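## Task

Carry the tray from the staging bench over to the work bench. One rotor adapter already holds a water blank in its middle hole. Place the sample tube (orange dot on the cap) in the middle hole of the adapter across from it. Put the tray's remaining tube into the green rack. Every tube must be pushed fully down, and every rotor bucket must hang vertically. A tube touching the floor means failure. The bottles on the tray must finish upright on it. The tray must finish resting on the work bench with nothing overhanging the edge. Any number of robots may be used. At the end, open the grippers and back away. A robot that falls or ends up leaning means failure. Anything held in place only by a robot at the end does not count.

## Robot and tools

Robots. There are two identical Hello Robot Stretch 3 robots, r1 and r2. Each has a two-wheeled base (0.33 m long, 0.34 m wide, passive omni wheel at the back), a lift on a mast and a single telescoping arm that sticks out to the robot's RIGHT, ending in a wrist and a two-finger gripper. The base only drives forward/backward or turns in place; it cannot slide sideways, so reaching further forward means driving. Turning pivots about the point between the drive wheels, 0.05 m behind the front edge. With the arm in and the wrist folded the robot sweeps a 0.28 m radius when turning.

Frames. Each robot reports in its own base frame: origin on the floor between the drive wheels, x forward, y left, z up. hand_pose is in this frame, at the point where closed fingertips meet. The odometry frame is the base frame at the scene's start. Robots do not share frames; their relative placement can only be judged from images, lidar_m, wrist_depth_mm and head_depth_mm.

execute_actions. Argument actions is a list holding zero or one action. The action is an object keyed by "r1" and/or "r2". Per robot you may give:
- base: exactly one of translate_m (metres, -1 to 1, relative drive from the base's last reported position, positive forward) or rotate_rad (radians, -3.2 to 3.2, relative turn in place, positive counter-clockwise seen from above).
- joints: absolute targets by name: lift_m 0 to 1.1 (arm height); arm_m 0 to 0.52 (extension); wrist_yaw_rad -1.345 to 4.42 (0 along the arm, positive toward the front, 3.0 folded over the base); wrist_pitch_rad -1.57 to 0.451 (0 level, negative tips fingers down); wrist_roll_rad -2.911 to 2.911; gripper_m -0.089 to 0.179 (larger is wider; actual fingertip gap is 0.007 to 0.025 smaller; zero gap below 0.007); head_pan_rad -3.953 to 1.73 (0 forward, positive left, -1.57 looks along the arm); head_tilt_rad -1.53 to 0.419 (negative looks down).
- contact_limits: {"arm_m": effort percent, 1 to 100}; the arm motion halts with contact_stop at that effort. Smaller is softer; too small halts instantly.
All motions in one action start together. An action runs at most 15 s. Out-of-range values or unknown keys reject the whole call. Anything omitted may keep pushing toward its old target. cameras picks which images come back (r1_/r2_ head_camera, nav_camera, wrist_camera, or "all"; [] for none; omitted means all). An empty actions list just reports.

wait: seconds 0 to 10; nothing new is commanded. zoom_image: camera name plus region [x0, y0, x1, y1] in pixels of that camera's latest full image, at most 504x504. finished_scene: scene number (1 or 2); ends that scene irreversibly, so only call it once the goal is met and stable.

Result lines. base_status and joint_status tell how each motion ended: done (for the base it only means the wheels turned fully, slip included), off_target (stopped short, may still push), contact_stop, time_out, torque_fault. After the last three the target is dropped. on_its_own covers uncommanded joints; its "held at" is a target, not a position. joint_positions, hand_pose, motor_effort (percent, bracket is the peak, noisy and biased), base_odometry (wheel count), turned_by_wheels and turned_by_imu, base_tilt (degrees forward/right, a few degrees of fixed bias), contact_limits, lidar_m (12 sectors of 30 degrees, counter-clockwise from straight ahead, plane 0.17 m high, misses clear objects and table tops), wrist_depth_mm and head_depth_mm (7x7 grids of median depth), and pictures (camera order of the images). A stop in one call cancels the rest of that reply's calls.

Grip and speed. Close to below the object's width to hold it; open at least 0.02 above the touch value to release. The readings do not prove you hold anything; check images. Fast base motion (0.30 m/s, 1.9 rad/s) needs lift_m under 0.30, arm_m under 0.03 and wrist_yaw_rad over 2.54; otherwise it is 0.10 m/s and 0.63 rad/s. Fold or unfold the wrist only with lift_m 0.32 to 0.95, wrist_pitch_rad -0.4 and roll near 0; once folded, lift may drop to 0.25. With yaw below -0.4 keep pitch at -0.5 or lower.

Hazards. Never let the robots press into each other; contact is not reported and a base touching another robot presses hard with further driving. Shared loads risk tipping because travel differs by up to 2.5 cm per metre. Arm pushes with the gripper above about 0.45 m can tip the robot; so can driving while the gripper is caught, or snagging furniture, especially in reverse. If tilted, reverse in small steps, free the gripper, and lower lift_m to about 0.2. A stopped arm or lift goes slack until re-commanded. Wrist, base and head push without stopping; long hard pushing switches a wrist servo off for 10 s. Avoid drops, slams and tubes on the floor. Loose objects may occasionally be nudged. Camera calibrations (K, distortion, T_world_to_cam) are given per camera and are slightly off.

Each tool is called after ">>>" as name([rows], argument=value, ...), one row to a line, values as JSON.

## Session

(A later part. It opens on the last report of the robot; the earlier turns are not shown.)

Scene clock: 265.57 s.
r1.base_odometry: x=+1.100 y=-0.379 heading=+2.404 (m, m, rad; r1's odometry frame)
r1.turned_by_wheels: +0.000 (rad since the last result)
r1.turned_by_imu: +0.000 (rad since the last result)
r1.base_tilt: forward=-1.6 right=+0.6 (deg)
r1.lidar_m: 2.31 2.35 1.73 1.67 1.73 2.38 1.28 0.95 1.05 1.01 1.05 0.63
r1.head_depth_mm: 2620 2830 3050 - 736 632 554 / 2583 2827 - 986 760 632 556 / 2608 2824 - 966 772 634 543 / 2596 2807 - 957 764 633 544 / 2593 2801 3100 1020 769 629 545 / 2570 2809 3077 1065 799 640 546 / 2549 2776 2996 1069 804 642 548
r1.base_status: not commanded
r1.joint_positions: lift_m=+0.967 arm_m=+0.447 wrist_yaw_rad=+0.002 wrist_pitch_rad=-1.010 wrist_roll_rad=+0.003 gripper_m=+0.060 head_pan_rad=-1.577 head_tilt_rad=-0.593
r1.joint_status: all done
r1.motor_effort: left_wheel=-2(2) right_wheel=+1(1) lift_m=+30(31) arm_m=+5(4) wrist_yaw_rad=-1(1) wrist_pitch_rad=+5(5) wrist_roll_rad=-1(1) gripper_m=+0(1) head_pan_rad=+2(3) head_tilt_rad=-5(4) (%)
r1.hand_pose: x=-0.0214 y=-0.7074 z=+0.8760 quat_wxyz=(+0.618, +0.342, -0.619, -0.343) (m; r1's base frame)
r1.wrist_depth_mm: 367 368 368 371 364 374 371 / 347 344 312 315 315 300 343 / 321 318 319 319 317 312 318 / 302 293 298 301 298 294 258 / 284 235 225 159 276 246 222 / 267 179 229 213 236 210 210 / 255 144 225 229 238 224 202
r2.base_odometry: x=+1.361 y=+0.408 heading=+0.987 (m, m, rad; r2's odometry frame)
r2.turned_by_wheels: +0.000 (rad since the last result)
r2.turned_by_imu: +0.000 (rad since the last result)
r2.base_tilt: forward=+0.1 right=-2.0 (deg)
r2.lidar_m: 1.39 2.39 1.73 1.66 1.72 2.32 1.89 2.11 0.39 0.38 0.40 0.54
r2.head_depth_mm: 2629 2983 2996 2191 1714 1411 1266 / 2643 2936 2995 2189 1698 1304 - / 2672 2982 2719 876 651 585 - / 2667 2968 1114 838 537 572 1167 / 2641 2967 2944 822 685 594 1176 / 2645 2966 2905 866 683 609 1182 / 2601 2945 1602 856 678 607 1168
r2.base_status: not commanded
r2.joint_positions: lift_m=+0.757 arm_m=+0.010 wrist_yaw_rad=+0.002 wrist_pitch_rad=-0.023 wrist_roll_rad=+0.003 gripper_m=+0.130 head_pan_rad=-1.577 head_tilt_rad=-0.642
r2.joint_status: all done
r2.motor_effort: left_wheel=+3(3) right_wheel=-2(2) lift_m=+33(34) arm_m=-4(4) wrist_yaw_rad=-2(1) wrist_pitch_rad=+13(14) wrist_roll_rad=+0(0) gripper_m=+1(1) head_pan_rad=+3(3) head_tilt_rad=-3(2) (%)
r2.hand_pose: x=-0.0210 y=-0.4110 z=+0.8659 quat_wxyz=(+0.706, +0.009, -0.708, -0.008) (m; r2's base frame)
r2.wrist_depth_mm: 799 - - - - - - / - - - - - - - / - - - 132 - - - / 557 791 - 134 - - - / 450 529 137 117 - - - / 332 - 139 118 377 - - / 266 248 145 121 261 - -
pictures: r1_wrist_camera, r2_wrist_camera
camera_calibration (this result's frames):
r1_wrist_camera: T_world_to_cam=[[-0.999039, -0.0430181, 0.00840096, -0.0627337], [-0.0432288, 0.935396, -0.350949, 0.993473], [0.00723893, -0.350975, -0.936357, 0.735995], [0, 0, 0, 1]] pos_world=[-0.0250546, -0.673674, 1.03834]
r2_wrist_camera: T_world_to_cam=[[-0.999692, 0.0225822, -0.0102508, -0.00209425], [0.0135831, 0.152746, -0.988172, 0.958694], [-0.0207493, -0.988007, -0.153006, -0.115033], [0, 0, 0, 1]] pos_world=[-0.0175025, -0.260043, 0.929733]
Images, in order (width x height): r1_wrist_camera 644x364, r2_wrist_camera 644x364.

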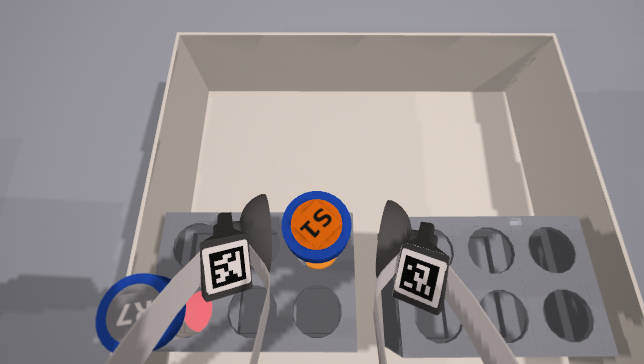

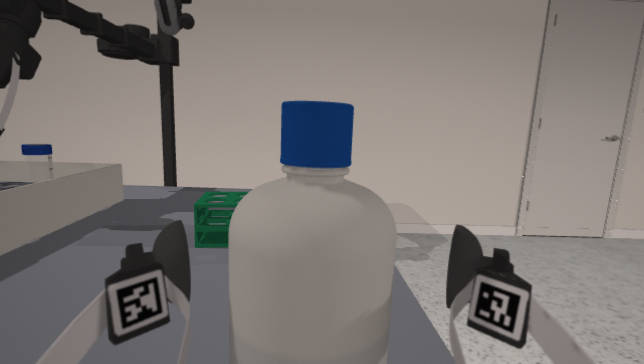

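>>> execute_actions([
  {"r1":{"joints":{"gripper_m":0.0}},"r2":{"joints":{"arm_m":0.022,"gripper_m":0.03}}},
], cameras=[])

>>> execute_actions([
  {"r1":{"joints":{"lift_m":1.095}},"r2":{"joints":{"lift_m":0.88}}},
], cameras=[])

>>> execute_actions([
  {"r1":{"base":{"translate_m":-0.9},"joints":{"arm_m":0.05,"head_pan_rad":-2.0}},"r2":{"base":{"translate_m":0.58}}},
], cameras=[])

>>> execute_actions([
  {"r1":{"base":{"translate_m":-0.3}},"r2":{"joints":{"arm_m":0.217}}},
], cameras=["r1_head_camera","r2_head_camera"])

Scene clock: 274.37 s.
r1.base_odometry: x=+1.100 y=-0.379 heading=+2.404 (m, m, rad; r1's odometry frame)
r1.turned_by_wheels: +0.000 (rad since the last result)
r1.turned_by_imu: +0.000 (rad since the last result)
r1.base_tilt: forward=-1.6 right=+0.6 (deg)
r1.lidar_m: 2.32 2.35 1.73 1.67 1.73 2.37 1.28 0.95 1.05 1.01 1.05 0.63
r1.head_depth_mm: 2613 2875 3033 - 735 630 554 / 2623 2825 - 989 761 633 554 / 2584 2834 - 967 773 634 543 / 2596 2818 - 954 763 635 544 / 2582 2833 3113 1011 766 628 546 / 2598 2809 3111 1061 798 640 546 / 2538 2786 3048 1069 805 640 547
r1.base_status: not commanded
r1.joint_positions: lift_m=+0.967 arm_m=+0.447 wrist_yaw_rad=+0.002 wrist_pitch_rad=-1.010 wrist_roll_rad=+0.003 gripper_m=+0.001 head_pan_rad=-1.577 head_tilt_rad=-0.593
r1.joint_status: all done
r1.motor_effort: left_wheel=-2(2) right_wheel=+1(1) lift_m=+30(31) arm_m=+4(5) wrist_yaw_rad=-1(1) wrist_pitch_rad=+5(5) wrist_roll_rad=-2(1) gripper_m=-12(88) head_pan_rad=+3(3) head_tilt_rad=-5(4) (%)
r1.hand_pose: x=-0.0214 y=-0.7074 z=+0.8760 quat_wxyz=(+0.618, +0.342, -0.619, -0.343) (m; r1's base frame)
r1.wrist_depth_mm: 369 368 366 368 371 370 367 / 347 342 313 313 314 300 337 / 322 314 316 318 318 309 316 / 300 297 299 297 298 295 257 / 285 239 225 157 252 247 221 / 268 154 250 210 211 209 210 / 252 143 202 238 239 202 201
r2.base_odometry: x=+1.361 y=+0.408 heading=+0.987 (m, m, rad; r2's odometry frame)
r2.turned_by_wheels: +0.000 (rad since the last result)
r2.turned_by_imu: +0.000 (rad since the last result)
r2.base_tilt: forward=+0.0 right=-2.1 (deg)
r2.lidar_m: 1.38 2.38 1.73 1.66 1.71 2.32 1.89 2.11 0.39 0.38 0.40 0.54
r2.head_depth_mm: 2652 2945 3019 2181 1719 1408 - / 2645 2943 3019 2184 1650 1304 - / 2642 2978 2691 877 517 591 - / 2674 2999 1114 841 525 580 1181 / 2646 2989 2937 824 683 594 1176 / 2665 2968 2912 866 684 609 1178 / 2585 2914 1612 859 679 607 1173
r2.base_status: not commanded
r2.joint_positions: lift_m=+0.757 arm_m=+0.022 wrist_yaw_rad=+0.002 wrist_pitch_rad=-0.023 wrist_roll_rad=+0.003 gripper_m=+0.031 head_pan_rad=-1.577 head_tilt_rad=-0.642
r2.joint_status: all done
r2.motor_effort: left_wheel=+4(4) right_wheel=-3(3) lift_m=+33(33) arm_m=+3(5) wrist_yaw_rad=-1(2) wrist_pitch_rad=+13(13) wrist_roll_rad=+0(0) gripper_m=-16(92) head_pan_rad=+3(3) head_tilt_rad=-2(3) (%)
r2.hand_pose: x=-0.0209 y=-0.4222 z=+0.8659 quat_wxyz=(+0.706, +0.009, -0.708, -0.008) (m; r2's base frame)
r2.wrist_depth_mm: 807 - - - - - - / - - - - - - - / - - - 118 - - - / 545 775 - 120 - - - / 451 497 121 106 125 - - / 335 339 110 103 110 - - / 255 257 128 106 187 - -
pictures: none
No camera images: the call's "cameras" was empty. Leave "cameras" out to get every camera's image.

Scene clock: 276.37 s.
r1.base_odometry: x=+1.100 y=-0.379 heading=+2.404 (m, m, rad; r1's odometry frame)
r1.turned_by_wheels: +0.000 (rad since the last result)
r1.turned_by_imu: +0.000 (rad since the last result)
r1.base_tilt: forward=-1.6 right=+0.5 (deg)
r1.lidar_m: 2.32 2.35 1.73 1.67 1.73 2.38 1.28 0.95 1.05 1.01 1.05 0.63
r1.head_depth_mm: - 2867 3084 1051 785 631 555 / 2576 2809 3140 1002 760 633 555 / 2535 2926 3121 968 770 634 545 / 2547 - 3127 963 766 635 544 / 2568 2827 3085 1018 766 629 545 / 2583 2818 3087 1064 799 639 547 / 2561 2801 3050 1071 803 640 547
r1.base_status: not commanded
r1.joint_positions: lift_m=+1.095 arm_m=+0.447 wrist_yaw_rad=+0.002 wrist_pitch_rad=-1.010 wrist_roll_rad=+0.003 gripper_m=+0.001 head_pan_rad=-1.577 head_tilt_rad=-0.593
r1.joint_status: all done
r1.motor_effort: left_wheel=-2(3) right_wheel=+1(1) lift_m=+39(40) arm_m=+4(4) wrist_yaw_rad=-1(1) wrist_pitch_rad=+5(5) wrist_roll_rad=-1(1) gripper_m=-12(13) head_pan_rad=+3(3) head_tilt_rad=-6(5) (%)
r1.hand_pose: x=-0.0214 y=-0.7074 z=+1.0037 quat_wxyz=(+0.618, +0.342, -0.619, -0.343) (m; r1's base frame)
r1.wrist_depth_mm: 546 544 - - - - - / 504 504 508 501 502 507 501 / 468 468 456 430 431 467 470 / 438 443 431 436 437 429 444 / 410 416 414 158 414 415 422 / 388 393 326 341 339 362 394 / 371 372 361 367 362 357 371
r2.base_odometry: x=+1.361 y=+0.408 heading=+0.987 (m, m, rad; r2's odometry frame)
r2.turned_by_wheels: +0.000 (rad since the last result)
r2.turned_by_imu: +0.000 (rad since the last result)
r2.base_tilt: forward=-0.1 right=-2.0 (deg)
r2.lidar_m: 1.38 2.39 1.73 1.66 1.71 2.32 1.89 2.11 0.39 0.38 0.40 0.54
r2.head_depth_mm: 2639 2959 3041 2178 1760 - - / 2679 2987 3030 2162 1697 - - / 2644 2951 2710 435 - - - / 2653 2973 1114 808 688 605 1181 / 2645 2969 2948 823 686 593 1186 / 2652 2948 2913 864 684 609 1183 / 2624 2929 1604 861 678 606 1173
r2.base_status: not commanded
r2.joint_positions: lift_m=+0.880 arm_m=+0.022 wrist_yaw_rad=+0.002 wrist_pitch_rad=-0.050 wrist_roll_rad=+0.003 gripper_m=+0.031 head_pan_rad=-1.577 head_tilt_rad=-0.642
r2.joint_status: all done
r2.motor_effort: left_wheel=+3(4) right_wheel=-3(3) lift_m=+47(48) arm_m=+3(3) wrist_yaw_rad=-2(2) wrist_pitch_rad=+28(29) wrist_roll_rad=+0(0) gripper_m=-17(16) head_pan_rad=+3(3) head_tilt_rad=-4(3) (%)
r2.hand_pose: x=-0.0209 y=-0.4212 z=+0.9815 quat_wxyz=(+0.706, +0.019, -0.708, -0.017) (m; r2's base frame)
r2.wrist_depth_mm: - - - - - - - / - - - - - - - / - - - 118 - - - / - - - 120 - - - / 671 715 120 105 127 - - / 487 552 110 103 110 - - / 419 424 128 106 - - -
pictures: none
No camera images: the call's "cameras" was empty. Leave "cameras" out to get every camera's image.

Scene clock: 286.60 s.
r1.base_odometry: x=+1.766 y=-0.984 heading=+2.404 (m, m, rad; r1's odometry frame)
r1.turned_by_wheels: +0.000 (rad since the last result)
r1.turned_by_imu: -0.003 (rad since the last result)
r1.base_tilt: forward=-1.7 right=+0.7 (deg)
r1.lidar_m: 1.46 2.36 1.73 1.67 1.73 2.13 2.06 0.47 0.37 0.36 1.05 1.44
r1.head_depth_mm: - - 2774 1040 717 690 768 / - - 1185 1034 723 648 714 / - - 1049 - 726 695 722 / - 957 - - 815 859 758 / - - - - 1039 942 1080 / - - - - - 1425 547 / - - - - - - 522
r1.base_status: done
r1.joint_positions: lift_m=+1.095 arm_m=+0.050 wrist_yaw_rad=+0.002 wrist_pitch_rad=-1.010 wrist_roll_rad=+0.002 gripper_m=+0.001 head_pan_rad=-1.993 head_tilt_rad=-0.593
r1.joint_status: all done
r1.motor_effort: left_wheel=-2(7) right_wheel=+1(3) lift_m=+38(39) arm_m=-4(4) wrist_yaw_rad=-1(1) wrist_pitch_rad=+5(5) wrist_roll_rad=-1(2) gripper_m=-12(11) head_pan_rad=-3(25) head_tilt_rad=-6(5) (%)
r1.hand_pose: x=-0.0214 y=-0.3111 z=+1.0037 quat_wxyz=(+0.619, +0.342, -0.619, -0.342) (m; r1's base frame)
r1.wrist_depth_mm: 547 538 546 556 853 529 565 / 507 499 507 518 781 496 508 / 472 474 468 481 722 481 423 / 441 440 441 448 666 466 399 / 423 412 419 157 645 474 420 / - - - - 631 606 619 / - - - - - - -
r2.base_odometry: x=+1.680 y=+0.892 heading=+0.987 (m, m, rad; r2's odometry frame)
r2.turned_by_wheels: +0.000 (rad since the last result)
r2.turned_by_imu: -0.001 (rad since the last result)
r2.base_tilt: forward=+0.0 right=-1.9 (deg)
r2.lidar_m: 1.65 2.40 1.73 1.67 1.72 2.33 2.45 0.54 0.39 0.38 0.39 0.53
r2.head_depth_mm: 2639 2958 3031 889 701 - - / 2632 2938 2953 832 700 - - / 2651 2976 2981 435 - - - / 2688 2952 2960 800 688 604 1186 / 2622 3000 2942 868 683 595 1180 / 2653 2986 2917 868 683 593 1176 / 2648 2992 2917 858 680 593 1175
r2.base_status: done
r2.joint_positions: lift_m=+0.880 arm_m=+0.022 wrist_yaw_rad=+0.001 wrist_pitch_rad=-0.050 wrist_roll_rad=+0.003 gripper_m=+0.031 head_pan_rad=-1.577 head_tilt_rad=-0.642
r2.joint_status: not commanded
r2.motor_effort: left_wheel=+3(11) right_wheel=-3(5) lift_m=+47(47) arm_m=+4(4) wrist_yaw_rad=-1(2) wrist_pitch_rad=+28(28) wrist_roll_rad=-1(0) gripper_m=-16(16) head_pan_rad=+3(3) head_tilt_rad=-2(2) (%)
r2.hand_pose: x=-0.0211 y=-0.4212 z=+0.9815 quat_wxyz=(+0.706, +0.019, -0.708, -0.018) (m; r2's base frame)
r2.wrist_depth_mm: - - - - - - - / - - - - - - - / - - - 118 - - - / - - - 120 - - - / 760 800 121 106 127 848 - / 539 553 110 103 110 626 525 / 422 424 129 106 227 436 458
pictures: none
No camera images: the call's "cameras" was empty. Leave "cameras" out to get every camera's image.

Scene clock: 290.73 s.
r1.base_odometry: x=+1.988 y=-1.186 heading=+2.404 (m, m, rad; r1's odometry frame)
r1.turned_by_wheels: +0.000 (rad since the last result)
r1.turned_by_imu: -0.001 (rad since the last result)
r1.base_tilt: forward=-1.6 right=+0.6 (deg)
r1.lidar_m: 1.75 2.36 1.73 1.67 1.74 1.82 1.76 0.47 0.34 0.33 0.34 1.44
r1.head_depth_mm: - - 2437 2423 721 691 768 / - - 2827 2443 724 648 714 / - - 3218 - 819 618 660 / - 952 - - 806 596 602 / - - - - 795 584 570 / - - - - - 549 542 / - - - - - - 528
r1.base_status: done
r1.joint_positions: lift_m=+1.095 arm_m=+0.050 wrist_yaw_rad=+0.002 wrist_pitch_rad=-1.010 wrist_roll_rad=+0.002 gripper_m=+0.001 head_pan_rad=-1.993 head_tilt_rad=-0.593
r1.joint_status: not commanded
r1.motor_effort: left_wheel=-2(7) right_wheel=+1(2) lift_m=+39(39) arm_m=-4(4) wrist_yaw_rad=-2(1) wrist_pitch_rad=+5(5) wrist_roll_rad=-1(0) gripper_m=-13(13) head_pan_rad=-3(3) head_tilt_rad=-5(6) (%)
r1.hand_pose: x=-0.0214 y=-0.3111 z=+1.0037 quat_wxyz=(+0.619, +0.342, -0.619, -0.342) (m; r1's base frame)
r1.wrist_depth_mm: 552 556 - 552 556 558 530 / 515 529 - 518 515 518 519 / 478 492 - 425 492 475 492 / 443 - - 395 391 389 395 / 422 596 - 158 418 429 418 / - - - 911 606 610 616 / - - - - - - -
r2.base_odometry: x=+1.680 y=+0.892 heading=+0.987 (m, m, rad; r2's odometry frame)
r2.turned_by_wheels: +0.000 (rad since the last result)
r2.turned_by_imu: +0.000 (rad since the last result)
r2.base_tilt: forward=-0.1 right=-2.1 (deg)
r2.lidar_m: 1.64 2.40 1.74 1.67 1.72 2.33 2.45 0.54 0.39 0.38 0.39 0.53
r2.head_depth_mm: 2611 2978 3012 - - 587 1194 / 2627 2957 3207 - 671 602 1195 / 2638 2965 3141 - 668 600 1191 / 2658 2973 3119 818 679 597 1186 / 2636 2984 2917 869 684 594 1182 / 2653 2973 2927 872 681 593 1181 / 2666 2957 2878 861 680 591 1179
r2.base_status: not commanded
r2.joint_positions: lift_m=+0.880 arm_m=+0.217 wrist_yaw_rad=+0.001 wrist_pitch_rad=-0.050 wrist_roll_rad=+0.003 gripper_m=+0.031 head_pan_rad=-1.577 head_tilt_rad=-0.642
r2.joint_status: all done
r2.motor_effort: left_wheel=+3(3) right_wheel=-2(2) lift_m=+47(47) arm_m=+3(4) wrist_yaw_rad=-1(1) wrist_pitch_rad=+28(28) wrist_roll_rad=-1(0) gripper_m=-17(16) head_pan_rad=+3(3) head_tilt_rad=-2(2) (%)
r2.hand_pose: x=-0.0212 y=-0.6162 z=+0.9815 quat_wxyz=(+0.706, +0.018, -0.708, -0.018) (m; r2's base frame)
r2.wrist_depth_mm: - - - - - - - / - - - - - - - / - - - 118 - - - / - - - 120 - - - / - - 121 106 127 - 682 / 543 550 110 103 110 610 624 / 417 425 129 106 223 436 469
pictures: r1_head_camera (sideways: a quarter turn clockwise sets it upright), r2_head_camera (sideways: a quarter turn clockwise sets it upright)
camera_calibration (this result's frames):
r1_head_camera: T_world_to_cam=[[0.250627, 0.450088, -0.857092, 1.13541], [0.888186, -0.459107, 0.0186263, -0.0309631], [-0.385114, -0.765925, -0.514826, 0.631841], [0, 0, 0, 1]] pos_world=[-0.0137337, -0.041309, 1.29902]
r2_head_camera: T_world_to_cam=[[-0.0388302, 0.594583, -0.803096, 1.06268], [0.999167, 0.0331906, -0.0237372, 0.0313469], [0.0125415, -0.803349, -0.595377, 0.73031], [0, 0, 0, 1]] pos_world=[0.000784073, -0.0461988, 1.28899]
Images, in order (width x height): r1_head_camera 896x504, r2_head_camera 896x504.

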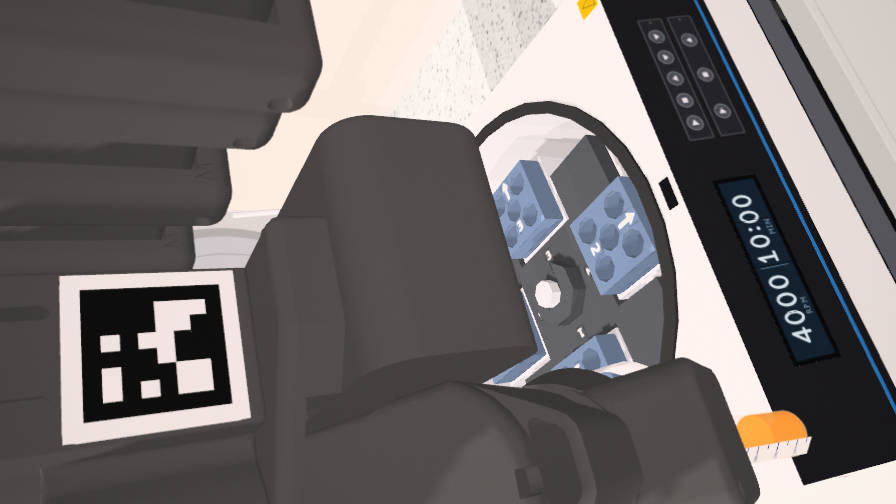

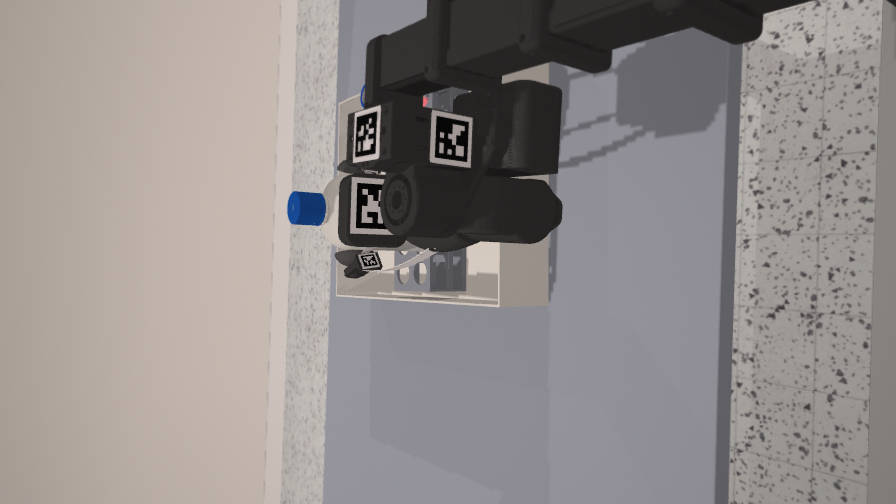

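>>> execute_actions([
  {"r1":{"base":{"translate_m":-0.15},"joints":{"arm_m":0.2,"head_pan_rad":-1.5,"head_tilt_rad":-0.75}},"r2":{"joints":{"lift_m":0.764}}},
], cameras=["r1_head_camera","r1_wrist_camera"])

>>> execute_actions([
  {"r2":{"joints":{"gripper_m":0.13}}},
], cameras=[])

Scene clock: 297.13 s.
r1.base_odometry: x=+2.099 y=-1.287 heading=+2.403 (m, m, rad; r1's odometry frame)
r1.turned_by_wheels: +0.000 (rad since the last result)
r1.turned_by_imu: -0.001 (rad since the last result)
r1.base_tilt: forward=-1.6 right=+0.8 (deg)
r1.lidar_m: 1.90 2.37 1.74 1.67 1.74 1.67 1.61 0.47 0.34 0.33 0.34 0.57
r1.head_depth_mm: - 879 935 832 663 590 690 / - 880 950 863 663 594 691 / - - - 787 686 596 697 / 766 867 944 855 620 597 696 / 769 867 951 830 622 603 698 / 2631 2971 2692 2041 641 611 716 / 2620 2961 2564 1865 1526 1304 724
r1.base_status: done
r1.joint_positions: lift_m=+1.095 arm_m=+0.200 wrist_yaw_rad=+0.002 wrist_pitch_rad=-1.010 wrist_roll_rad=+0.002 gripper_m=+0.001 head_pan_rad=-1.507 head_tilt_rad=-0.741
r1.joint_status: all done
r1.motor_effort: left_wheel=-2(7) right_wheel=+1(2) lift_m=+39(39) arm_m=+4(5) wrist_yaw_rad=-1(1) wrist_pitch_rad=+5(5) wrist_roll_rad=+0(0) gripper_m=-12(13) head_pan_rad=+3(26) head_tilt_rad=-7(25) (%)
r1.hand_pose: x=-0.0214 y=-0.4604 z=+1.0037 quat_wxyz=(+0.619, +0.342, -0.619, -0.342) (m; r1's base frame)
r1.wrist_depth_mm: 553 - 491 521 534 490 - / 519 - 465 526 518 490 - / 554 - 453 480 480 473 - / - - 434 455 467 474 398 / - - 367 158 438 442 370 / - 528 347 343 436 352 350 / - 757 337 338 338 333 333
r2.base_odometry: x=+1.680 y=+0.892 heading=+0.987 (m, m, rad; r2's odometry frame)
r2.turned_by_wheels: +0.000 (rad since the last result)
r2.turned_by_imu: +0.000 (rad since the last result)
r2.base_tilt: forward=-0.1 right=-1.9 (deg)
r2.lidar_m: 1.64 2.40 1.74 1.66 1.72 2.33 2.46 0.54 0.39 0.38 0.39 0.53
r2.head_depth_mm: 2634 2957 3012 886 701 - - / 2646 2966 3017 830 - 594 1192 / 2620 2955 2973 813 - 585 1186 / 2634 2962 2946 800 677 596 1186 / 2638 2937 2968 869 685 595 1181 / 2674 2953 2907 865 685 595 1179 / 2655 2973 2884 861 679 591 1176
r2.base_status: not commanded
r2.joint_positions: lift_m=+0.764 arm_m=+0.217 wrist_yaw_rad=+0.001 wrist_pitch_rad=-0.037 wrist_roll_rad=+0.003 gripper_m=+0.031 head_pan_rad=-1.577 head_tilt_rad=-0.642
r2.joint_status: all done
r2.motor_effort: left_wheel=+4(3) right_wheel=-3(3) lift_m=+34(38) arm_m=+3(4) wrist_yaw_rad=-2(1) wrist_pitch_rad=+21(29) wrist_roll_rad=-1(0) gripper_m=-16(16) head_pan_rad=+3(3) head_tilt_rad=-3(2) (%)
r2.hand_pose: x=-0.0212 y=-0.6167 z=+0.8693 quat_wxyz=(+0.706, +0.014, -0.708, -0.013) (m; r2's base frame)
r2.wrist_depth_mm: - - - - - - - / - - - - - - - / - - - 118 - - - / - - - 120 - - 638 / 477 485 120 105 126 339 572 / 329 338 110 103 110 294 259 / 258 219 129 106 127 270 237
pictures: r1_head_camera (sideways: a quarter turn clockwise sets it upright), r1_wrist_camera
camera_calibration (this result's frames):
r1_head_camera: T_world_to_cam=[[0.00368946, 0.635643, -0.771974, 1.02595], [0.999924, 0.00673329, 0.0103231, -0.0208321], [0.0117597, -0.771954, -0.63557, 0.786503], [0, 0, 0, 1]] pos_world=[0.00779625, -0.0448527, 1.2921]
r1_wrist_camera: T_world_to_cam=[[-0.998983, -0.0441338, 0.00920681, -0.0545215], [-0.0445566, 0.935353, -0.350899, 0.807124], [0.00687489, -0.350953, -0.936368, 0.94223], [0, 0, 0, 1]] pos_world=[-0.0249811, -0.426674, 1.166]
Images, in order (width x height): r1_head_camera 896x504, r1_wrist_camera 644x364.

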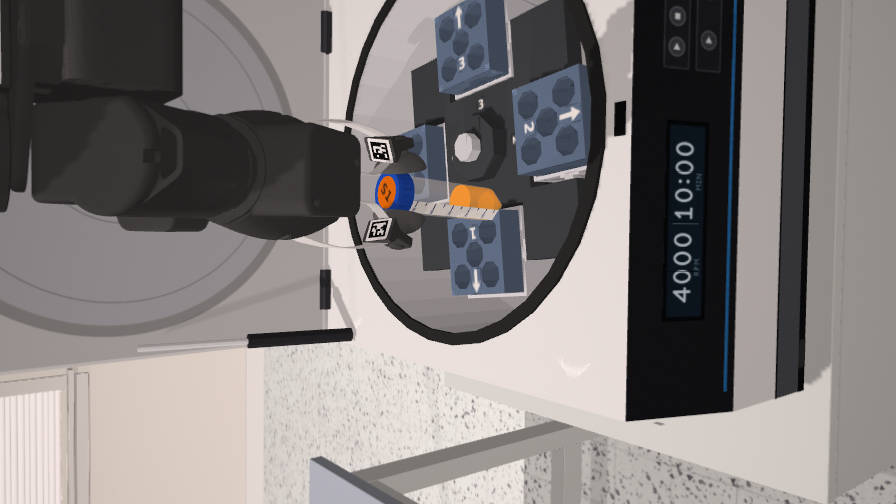

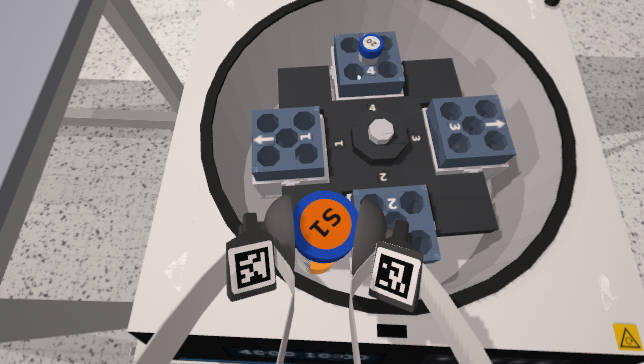

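Scene clock: 298.63 s.
r1.base_odometry: x=+2.099 y=-1.287 heading=+2.403 (m, m, rad; r1's odometry frame)
r1.turned_by_wheels: +0.000 (rad since the last result)
r1.turned_by_imu: +0.000 (rad since the last result)
r1.base_tilt: forward=-1.5 right=+0.7 (deg)
r1.lidar_m: 1.90 2.36 1.73 1.67 1.74 1.67 1.61 0.47 0.34 0.33 0.34 0.57
r1.head_depth_mm: - 879 939 834 664 591 689 / - 879 943 862 663 592 692 / - - - 782 686 596 696 / 766 865 945 832 620 598 697 / 768 865 949 828 621 602 698 / 2658 2929 2698 2055 643 612 714 / 2636 2938 2587 1851 1538 1305 724
r1.base_status: not commanded
r1.joint_positions: lift_m=+1.095 arm_m=+0.200 wrist_yaw_rad=+0.002 wrist_pitch_rad=-1.010 wrist_roll_rad=+0.002 gripper_m=+0.001 head_pan_rad=-1.507 head_tilt_rad=-0.741
r1.joint_status: not commanded
r1.motor_effort: left_wheel=-2(2) right_wheel=+0(1) lift_m=+39(39) arm_m=+4(4) wrist_yaw_rad=-1(1) wrist_pitch_rad=+5(5) wrist_roll_rad=-1(1) gripper_m=-12(12) head_pan_rad=+3(3) head_tilt_rad=-6(6) (%)
r1.hand_pose: x=-0.0214 y=-0.4604 z=+1.0037 quat_wxyz=(+0.619, +0.342, -0.619, -0.342) (m; r1's base frame)
r1.wrist_depth_mm: 557 - 485 526 542 487 - / 518 - 473 532 514 482 - / 552 - 457 468 482 475 - / - - 441 454 463 464 400 / - - 372 158 438 439 370 / - 519 350 345 435 347 350 / - 741 336 335 337 332 338
r2.base_odometry: x=+1.680 y=+0.892 heading=+0.987 (m, m, rad; r2's odometry frame)
r2.turned_by_wheels: +0.000 (rad since the last result)
r2.turned_by_imu: +0.000 (rad since the last result)
r2.base_tilt: forward=+0.0 right=-1.9 (deg)
r2.lidar_m: 1.64 2.41 1.73 1.67 1.72 2.32 2.45 0.54 0.39 0.38 0.39 0.53
r2.head_depth_mm: 2620 2926 2996 887 700 - - / 2615 2985 3025 830 - 594 1192 / 2640 2954 3021 841 - 585 1191 / 2637 2965 2986 800 666 594 1188 / 2640 2942 2936 866 685 595 1183 / 2669 2960 2907 866 683 592 1181 / 2681 2964 2920 862 680 592 1171
r2.base_status: not commanded
r2.joint_positions: lift_m=+0.764 arm_m=+0.217 wrist_yaw_rad=+0.001 wrist_pitch_rad=-0.025 wrist_roll_rad=+0.003 gripper_m=+0.130 head_pan_rad=-1.577 head_tilt_rad=-0.642
r2.joint_status: all done
r2.motor_effort: left_wheel=+3(3) right_wheel=-3(2) lift_m=+34(34) arm_m=+4(4) wrist_yaw_rad=-1(1) wrist_pitch_rad=+14(21) wrist_roll_rad=-1(0) gripper_m=+1(82) head_pan_rad=+3(2) head_tilt_rad=-3(3) (%)
r2.hand_pose: x=-0.0212 y=-0.6171 z=+0.8725 quat_wxyz=(+0.706, +0.009, -0.708, -0.009) (m; r2's base frame)
r2.wrist_depth_mm: - - - - - - - / - - - - - - - / - - - 122 - - - / - - - 125 - - 652 / 489 552 281 109 301 413 613 / 346 - 244 106 190 269 259 / 276 200 246 109 252 267 226
pictures: none
No camera images: the call's "cameras" was empty. Leave "cameras" out to get every camera's image.

>>> execute_actions([
  {"r1":{"base":{"translate_m":-0.094},"joints":{"arm_m":0.261,"head_pan_rad":-1.57}},"r2":{"joints":{"lift_m":1.04,"arm_m":0.1}}},
], cameras=[])

>>> execute_actions([
  {"r1":{"joints":{"lift_m":0.985}},"r2":{"base":{"translate_m":-0.19},"joints":{"wrist_pitch_rad":-1.0,"gripper_m":0.06}}},
], cameras=["r1_head_camera"])

>>> zoom_image(camera="r1_head_camera", region=[400,160,640,320])

>>> execute_actions([
  {"r2":{"joints":{"arm_m":0.4}}},
], cameras=["r2_wrist_camera","r1_wrist_camera"])

Scene clock: 314.30 s.
r1.base_odometry: x=+2.168 y=-1.350 heading=+2.403 (m, m, rad; r1's odometry frame)
r1.turned_by_wheels: +0.000 (rad since the last result)
r1.turned_by_imu: -0.001 (rad since the last result)
r1.base_tilt: forward=-1.7 right=+0.6 (deg)
r1.lidar_m: 1.99 2.37 1.73 1.67 1.73 1.57 1.51 0.47 0.34 0.33 0.34 0.47
r1.head_depth_mm: 2585 2930 2663 795 617 603 694 / - 864 938 848 619 599 695 / - 868 951 839 665 599 696 / 758 - 969 810 664 598 696 / 763 861 944 870 701 597 696 / 764 861 942 865 625 595 693 / 765 2767 2581 795 624 595 695
r1.base_status: done
r1.joint_positions: lift_m=+1.095 arm_m=+0.261 wrist_yaw_rad=+0.002 wrist_pitch_rad=-1.010 wrist_roll_rad=+0.002 gripper_m=+0.001 head_pan_rad=-1.563 head_tilt_rad=-0.741
r1.joint_status: all done
r1.motor_effort: left_wheel=-2(6) right_wheel=+1(2) lift_m=+38(39) arm_m=+5(5) wrist_yaw_rad=-1(1) wrist_pitch_rad=+5(5) wrist_roll_rad=+0(0) gripper_m=-13(12) head_pan_rad=-3(9) head_tilt_rad=-6(6) (%)
r1.hand_pose: x=-0.0214 y=-0.5214 z=+1.0037 quat_wxyz=(+0.619, +0.342, -0.619, -0.342) (m; r1's base frame)
r1.wrist_depth_mm: 678 495 485 496 487 - - / - 458 512 510 501 462 - / - 438 498 482 495 428 - / - 423 447 438 438 402 - / - 387 446 158 494 376 - / - 350 520 385 428 350 - / 334 332 362 440 332 333 -
r2.base_odometry: x=+1.680 y=+0.892 heading=+0.987 (m, m, rad; r2's odometry frame)
r2.turned_by_wheels: +0.000 (rad since the last result)
r2.turned_by_imu: +0.000 (rad since the last result)
r2.base_tilt: forward=-0.1 right=-2.1 (deg)
r2.lidar_m: 1.65 2.40 1.74 1.67 1.72 2.33 2.45 0.54 0.39 0.38 0.39 0.53
r2.head_depth_mm: 2555 - - - 697 588 1198 / 2639 - - 814 694 600 1186 / 2645 - - - 691 600 1183 / 2682 2930 1021 799 688 598 1188 / 2669 2960 2921 867 685 595 1186 / 2657 2968 2914 864 681 593 1182 / 2694 2956 2910 861 678 591 1178
r2.base_status: not commanded
r2.joint_positions: lift_m=+1.040 arm_m=+0.100 wrist_yaw_rad=+0.001 wrist_pitch_rad=-0.023 wrist_roll_rad=+0.003 gripper_m=+0.130 head_pan_rad=-1.577 head_tilt_rad=-0.642
r2.joint_status: all done
r2.motor_effort: left_wheel=+3(3) right_wheel=-2(3) lift_m=+43(43) arm_m=-4(5) wrist_yaw_rad=-1(1) wrist_pitch_rad=+13(14) wrist_roll_rad=+0(1) gripper_m=+1(1) head_pan_rad=+3(3) head_tilt_rad=-3(2) (%)
r2.hand_pose: x=-0.0212 y=-0.5010 z=+1.1486 quat_wxyz=(+0.706, +0.009, -0.708, -0.008) (m; r2's base frame)
r2.wrist_depth_mm: - - - - - - - / - - - - - - - / - - - - - - - / - - - - - - - / - - - - - - - / - - - - - - - / 716 667 676 664 674 722 -
pictures: none
No camera images: the call's "cameras" was empty. Leave "cameras" out to get every camera's image.

Scene clock: 317.13 s.
r1.base_odometry: x=+2.168 y=-1.350 heading=+2.403 (m, m, rad; r1's odometry frame)
r1.turned_by_wheels: +0.000 (rad since the last result)
r1.turned_by_imu: +0.000 (rad since the last result)
r1.base_tilt: forward=-1.6 right=+0.6 (deg)
r1.lidar_m: 1.99 2.37 1.73 1.67 1.74 1.57 1.52 0.47 0.34 0.33 0.34 0.47
r1.head_depth_mm: 2548 - 2559 793 617 602 695 / 768 - 908 848 618 600 695 / 771 - - 805 665 600 698 / 767 846 958 785 664 598 697 / 767 859 947 868 700 597 699 / 764 862 938 865 624 596 694 / 763 2765 2570 796 624 594 695
r1.base_status: not commanded
r1.joint_positions: lift_m=+0.985 arm_m=+0.261 wrist_yaw_rad=+0.002 wrist_pitch_rad=-1.010 wrist_roll_rad=+0.002 gripper_m=+0.001 head_pan_rad=-1.563 head_tilt_rad=-0.741
r1.joint_status: all done
r1.motor_effort: left_wheel=-2(2) right_wheel=+2(1) lift_m=+30(30) arm_m=+4(4) wrist_yaw_rad=+0(1) wrist_pitch_rad=+5(5) wrist_roll_rad=-1(1) gripper_m=-12(12) head_pan_rad=-2(3) head_tilt_rad=-5(6) (%)
r1.hand_pose: x=-0.0214 y=-0.5214 z=+0.8940 quat_wxyz=(+0.619, +0.342, -0.619, -0.342) (m; r1's base frame)
r1.wrist_depth_mm: 636 361 428 395 408 341 - / 313 378 384 383 387 350 - / 293 350 354 333 342 340 292 / 278 337 333 338 337 345 274 / 260 356 321 158 320 322 259 / 242 303 363 283 342 254 243 / 232 228 359 393 304 229 232
r2.base_odometry: x=+1.576 y=+0.734 heading=+0.987 (m, m, rad; r2's odometry frame)
r2.turned_by_wheels: +0.000 (rad since the last result)
r2.turned_by_imu: +0.000 (rad since the last result)
r2.base_tilt: forward=-0.1 right=-2.0 (deg)
r2.lidar_m: 1.66 2.40 1.73 1.66 1.72 2.33 2.27 0.55 0.40 0.38 0.39 0.53
r2.head_depth_mm: 2554 - - - 696 604 1192 / 2634 - - 821 693 601 1192 / 2605 - - - 651 600 1187 / 2650 3001 3115 839 667 597 1184 / 2633 2974 2925 831 685 595 1182 / 2662 2964 2933 683 683 591 1178 / 2681 2971 2908 839 678 591 1174
r2.base_status: done
r2.joint_positions: lift_m=+1.040 arm_m=+0.100 wrist_yaw_rad=+0.001 wrist_pitch_rad=-1.003 wrist_roll_rad=+0.003 gripper_m=+0.060 head_pan_rad=-1.577 head_tilt_rad=-0.642
r2.joint_status: all done
r2.motor_effort: left_wheel=+4(6) right_wheel=-2(6) lift_m=+43(43) arm_m=-4(4) wrist_yaw_rad=-1(1) wrist_pitch_rad=+2(12) wrist_roll_rad=+0(1) gripper_m=+0(80) head_pan_rad=+3(4) head_tilt_rad=-3(5) (%)
r2.hand_pose: x=-0.0215 y=-0.3629 z=+0.9496 quat_wxyz=(+0.619, +0.340, -0.620, -0.340) (m; r2's base frame)
r2.wrist_depth_mm: 465 300 466 491 499 469 504 / 395 347 447 447 456 468 471 / 394 396 404 413 421 428 438 / 373 379 385 387 395 396 405 / 352 357 362 362 372 373 374 / 332 332 - 342 - 347 348 / 996 982 - 991 - - -
pictures: r1_head_camera (sideways: a quarter turn clockwise sets it upright)
camera_calibration (this result's frames):
r1_head_camera: T_world_to_cam=[[0.0392459, 0.634441, -0.771974, 1.02573], [0.998735, -0.0492198, 0.010323, -0.0208248], [-0.0314471, -0.771402, -0.63557, 0.786768], [0, 0, 0, 1]] pos_world=[0.00528422, -0.0448774, 1.2921]
Images, in order (width x height): r1_head_camera 896x504.

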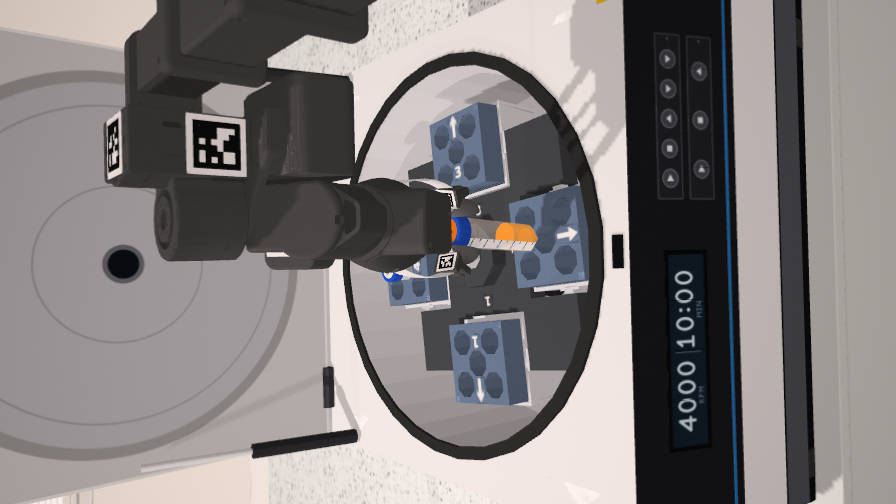

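Region (400, 160, 640, 320) of r1_head_camera's 896x504 image, scaled by 2.100, with more detail than that image has.

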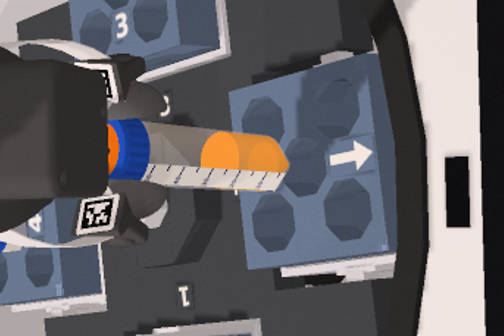

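Scene clock: 320.57 s.
r1.base_odometry: x=+2.168 y=-1.350 heading=+2.403 (m, m, rad; r1's odometry frame)
r1.turned_by_wheels: +0.000 (rad since the last result)
r1.turned_by_imu: +0.000 (rad since the last result)
r1.base_tilt: forward=-1.5 right=+0.7 (deg)
r1.lidar_m: 2.00 2.37 1.73 1.67 1.73 1.57 1.51 0.47 0.34 0.33 0.34 0.47
r1.head_depth_mm: 2542 - 2534 793 617 602 695 / 769 - 909 849 617 600 694 / 771 - - 809 664 599 698 / 766 847 963 785 664 596 697 / 767 862 947 870 700 597 698 / 766 857 940 865 623 597 694 / 763 2754 2597 797 625 595 695
r1.base_status: not commanded
r1.joint_positions: lift_m=+0.985 arm_m=+0.261 wrist_yaw_rad=+0.002 wrist_pitch_rad=-1.010 wrist_roll_rad=+0.002 gripper_m=+0.001 head_pan_rad=-1.563 head_tilt_rad=-0.741
r1.joint_status: not commanded
r1.motor_effort: left_wheel=-3(3) right_wheel=+1(1) lift_m=+31(30) arm_m=+4(4) wrist_yaw_rad=-1(1) wrist_pitch_rad=+5(5) wrist_roll_rad=-1(0) gripper_m=-12(11) head_pan_rad=-2(3) head_tilt_rad=-6(5) (%)
r1.hand_pose: x=-0.0214 y=-0.5214 z=+0.8940 quat_wxyz=(+0.619, +0.342, -0.619, -0.342) (m; r1's base frame)
r1.wrist_depth_mm: 621 361 422 386 410 339 - / 314 377 393 380 390 346 - / 295 349 357 342 339 339 295 / 279 336 335 342 335 346 271 / 256 359 322 158 321 321 258 / 240 306 362 283 341 253 243 / 229 228 355 396 304 229 230
r2.base_odometry: x=+1.576 y=+0.734 heading=+0.987 (m, m, rad; r2's odometry frame)
r2.turned_by_wheels: +0.000 (rad since the last result)
r2.turned_by_imu: +0.000 (rad since the last result)
r2.base_tilt: forward=-0.1 right=-2.0 (deg)
r2.lidar_m: 1.66 2.40 1.73 1.67 1.72 2.33 2.27 0.55 0.40 0.38 0.39 0.53
r2.head_depth_mm: 2550 3015 1165 845 697 604 1201 / 2570 3037 3027 883 693 600 1200 / 2564 - 1146 882 690 598 1187 / 2652 2950 2939 831 686 596 1189 / 2672 2981 2911 832 684 594 1183 / 2663 2970 2914 685 682 592 1175 / 2643 2972 2899 837 679 588 1175
r2.base_status: not commanded
r2.joint_positions: lift_m=+1.040 arm_m=+0.400 wrist_yaw_rad=+0.001 wrist_pitch_rad=-1.003 wrist_roll_rad=+0.003 gripper_m=+0.060 head_pan_rad=-1.577 head_tilt_rad=-0.642
r2.joint_status: all done
r2.motor_effort: left_wheel=+4(4) right_wheel=-2(2) lift_m=+43(43) arm_m=+4(4) wrist_yaw_rad=-1(0) wrist_pitch_rad=+2(2) wrist_roll_rad=-1(0) gripper_m=+0(1) head_pan_rad=+3(3) head_tilt_rad=-2(3) (%)
r2.hand_pose: x=-0.0215 y=-0.6619 z=+0.9495 quat_wxyz=(+0.619, +0.340, -0.620, -0.341) (m; r2's base frame)
r2.wrist_depth_mm: 474 477 480 484 499 511 494 / 384 423 433 444 451 468 472 / 375 400 410 410 425 427 433 / 314 321 323 379 391 395 360 / 311 316 318 359 368 366 317 / 324 334 - 337 - 344 348 / 213 295 316 316 321 328 334
pictures: r1_wrist_camera, r2_wrist_camera
camera_calibration (this result's frames):
r1_wrist_camera: T_world_to_cam=[[-0.998983, -0.0441337, 0.00920684, -0.0562042], [-0.0445565, 0.935353, -0.350899, 0.825706], [0.00687482, -0.350953, -0.936368, 0.818141], [0, 0, 0, 1]] pos_world=[-0.0249811, -0.487678, 1.05634]
r2_wrist_camera: T_world_to_cam=[[-0.999647, 0.0220461, 0.0148231, -0.0202523], [0.0137008, 0.905874, -0.423326, 1.04184], [-0.0227606, -0.422974, -0.905856, 0.738703], [0, 0, 0, 1]] pos_world=[-0.017706, -0.630881, 1.1105]
Images, in order (width x height): r1_wrist_camera 644x364, r2_wrist_camera 644x364.

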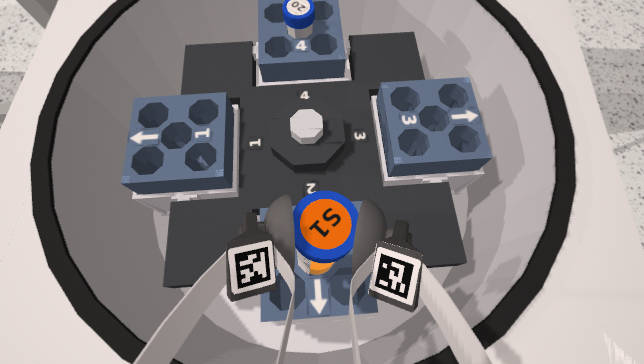

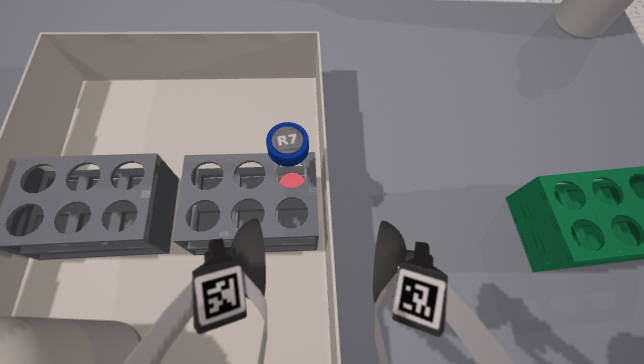

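>>> execute_actions([
  {"r1":{"joints":{"lift_m":0.95}},"r2":{"base":{"translate_m":0.024},"joints":{"arm_m":0.51,"lift_m":1.01}}},
], cameras=["r2_wrist_camera","r1_head_camera"])

>>> zoom_image(camera="r1_head_camera", region=[400,160,640,320])

Scene clock: 326.80 s.
r1.base_odometry: x=+2.168 y=-1.350 heading=+2.403 (m, m, rad; r1's odometry frame)
r1.turned_by_wheels: +0.000 (rad since the last result)
r1.turned_by_imu: -0.001 (rad since the last result)
r1.base_tilt: forward=-1.6 right=+0.6 (deg)
r1.lidar_m: 2.00 2.37 1.73 1.67 1.74 1.57 1.51 0.47 0.34 0.33 0.34 0.47
r1.head_depth_mm: 2532 2897 - 733 616 603 694 / 771 838 - 825 618 599 694 / 769 832 - 803 665 600 696 / 768 851 963 839 667 597 697 / 768 861 942 873 701 596 698 / 765 859 942 866 621 595 695 / 762 2718 2587 794 621 594 696
r1.base_status: not commanded
r1.joint_positions: lift_m=+0.950 arm_m=+0.261 wrist_yaw_rad=+0.002 wrist_pitch_rad=-1.010 wrist_roll_rad=+0.002 gripper_m=+0.001 head_pan_rad=-1.563 head_tilt_rad=-0.741
r1.joint_status: all done
r1.motor_effort: left_wheel=-3(2) right_wheel=+1(1) lift_m=+30(30) arm_m=+5(4) wrist_yaw_rad=-1(1) wrist_pitch_rad=+5(5) wrist_roll_rad=+0(0) gripper_m=-12(12) head_pan_rad=-3(3) head_tilt_rad=-5(5) (%)
r1.hand_pose: x=-0.0214 y=-0.5214 z=+0.8590 quat_wxyz=(+0.619, +0.342, -0.619, -0.342) (m; r1's base frame)
r1.wrist_depth_mm: 292 359 364 348 380 329 294 / 293 339 347 345 322 319 272 / 291 299 315 302 298 307 255 / 279 306 296 301 304 334 236 / 253 310 286 157 285 288 219 / 211 281 278 247 390 253 207 / 197 216 325 362 305 197 197
r2.base_odometry: x=+1.589 y=+0.754 heading=+0.987 (m, m, rad; r2's odometry frame)
r2.turned_by_wheels: +0.000 (rad since the last result)
r2.turned_by_imu: +0.000 (rad since the last result)
r2.base_tilt: forward=-0.1 right=-1.9 (deg)
r2.lidar_m: 1.66 2.40 1.74 1.67 1.72 2.33 2.29 0.55 0.40 0.38 0.39 0.53
r2.head_depth_mm: 2583 - 3002 841 695 603 1199 / 2585 3017 2953 882 694 600 1189 / 2566 - 2919 848 690 600 1188 / 2651 2898 1972 838 689 596 1184 / 2690 2969 2932 827 683 594 1183 / 2635 3023 2889 686 681 593 1178 / 2652 3003 2859 857 678 591 1176
r2.base_status: done
r2.joint_positions: lift_m=+1.010 arm_m=+0.510 wrist_yaw_rad=+0.001 wrist_pitch_rad=-1.004 wrist_roll_rad=+0.003 gripper_m=+0.060 head_pan_rad=-1.577 head_tilt_rad=-0.642
r2.joint_status: all done
r2.motor_effort: left_wheel=+3(10) right_wheel=-3(5) lift_m=+33(35) arm_m=+4(5) wrist_yaw_rad=-1(0) wrist_pitch_rad=+3(3) wrist_roll_rad=+0(1) gripper_m=+0(1) head_pan_rad=+3(3) head_tilt_rad=-3(3) (%)
r2.hand_pose: x=-0.0215 y=-0.7718 z=+0.9198 quat_wxyz=(+0.619, +0.340, -0.620, -0.341) (m; r2's base frame)
r2.wrist_depth_mm: 432 - - - - - - / 398 403 407 407 417 422 428 / 327 344 353 364 383 393 393 / 335 343 343 352 356 363 366 / 320 324 326 327 340 337 345 / 268 264 - 198 - 318 319 / 235 237 257 240 292 299 294
pictures: r1_head_camera (sideways: a quarter turn clockwise sets it upright), r2_wrist_camera
camera_calibration (this result's frames):
r1_head_camera: T_world_to_cam=[[0.0392457, 0.634441, -0.771974, 1.02573], [0.998735, -0.0492196, 0.010323, -0.0208248], [-0.0314469, -0.771402, -0.63557, 0.786768], [0, 0, 0, 1]] pos_world=[0.00528423, -0.0448774, 1.2921]
r2_wrist_camera: T_world_to_cam=[[-0.999647, 0.022042, 0.0148313, -0.0173992], [0.0137019, 0.906027, -0.422999, 1.12865], [-0.0227613, -0.422646, -0.906009, 0.665669], [0, 0, 0, 1]] pos_world=[-0.0177061, -0.740858, 1.08078]
Images, in order (width x height): r1_head_camera 896x504, r2_wrist_camera 644x364.

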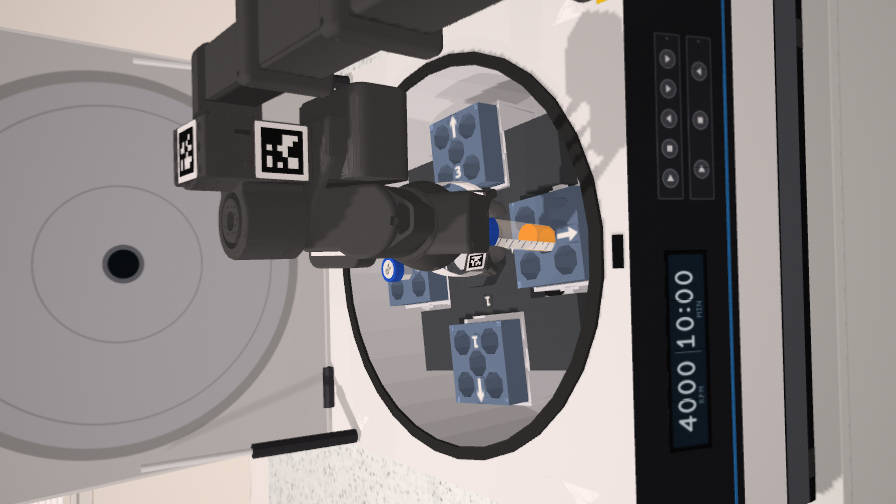

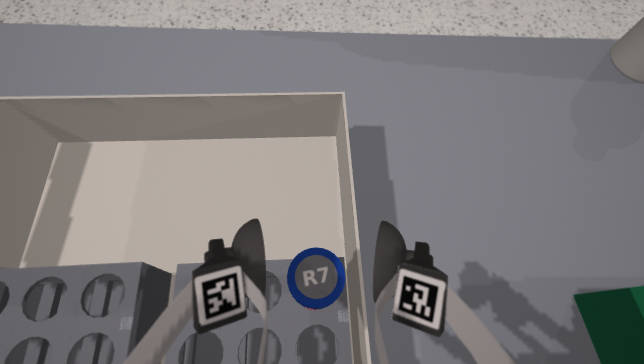

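Region (400, 160, 640, 320) of r1_head_camera's 896x504 image, scaled by 2.100, with more detail than that image has.

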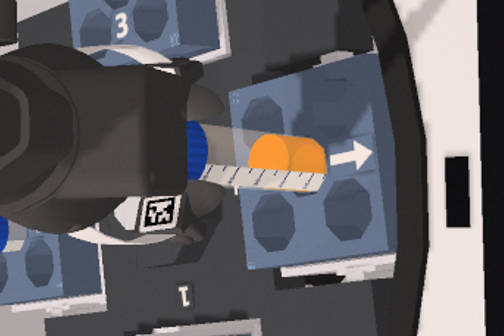

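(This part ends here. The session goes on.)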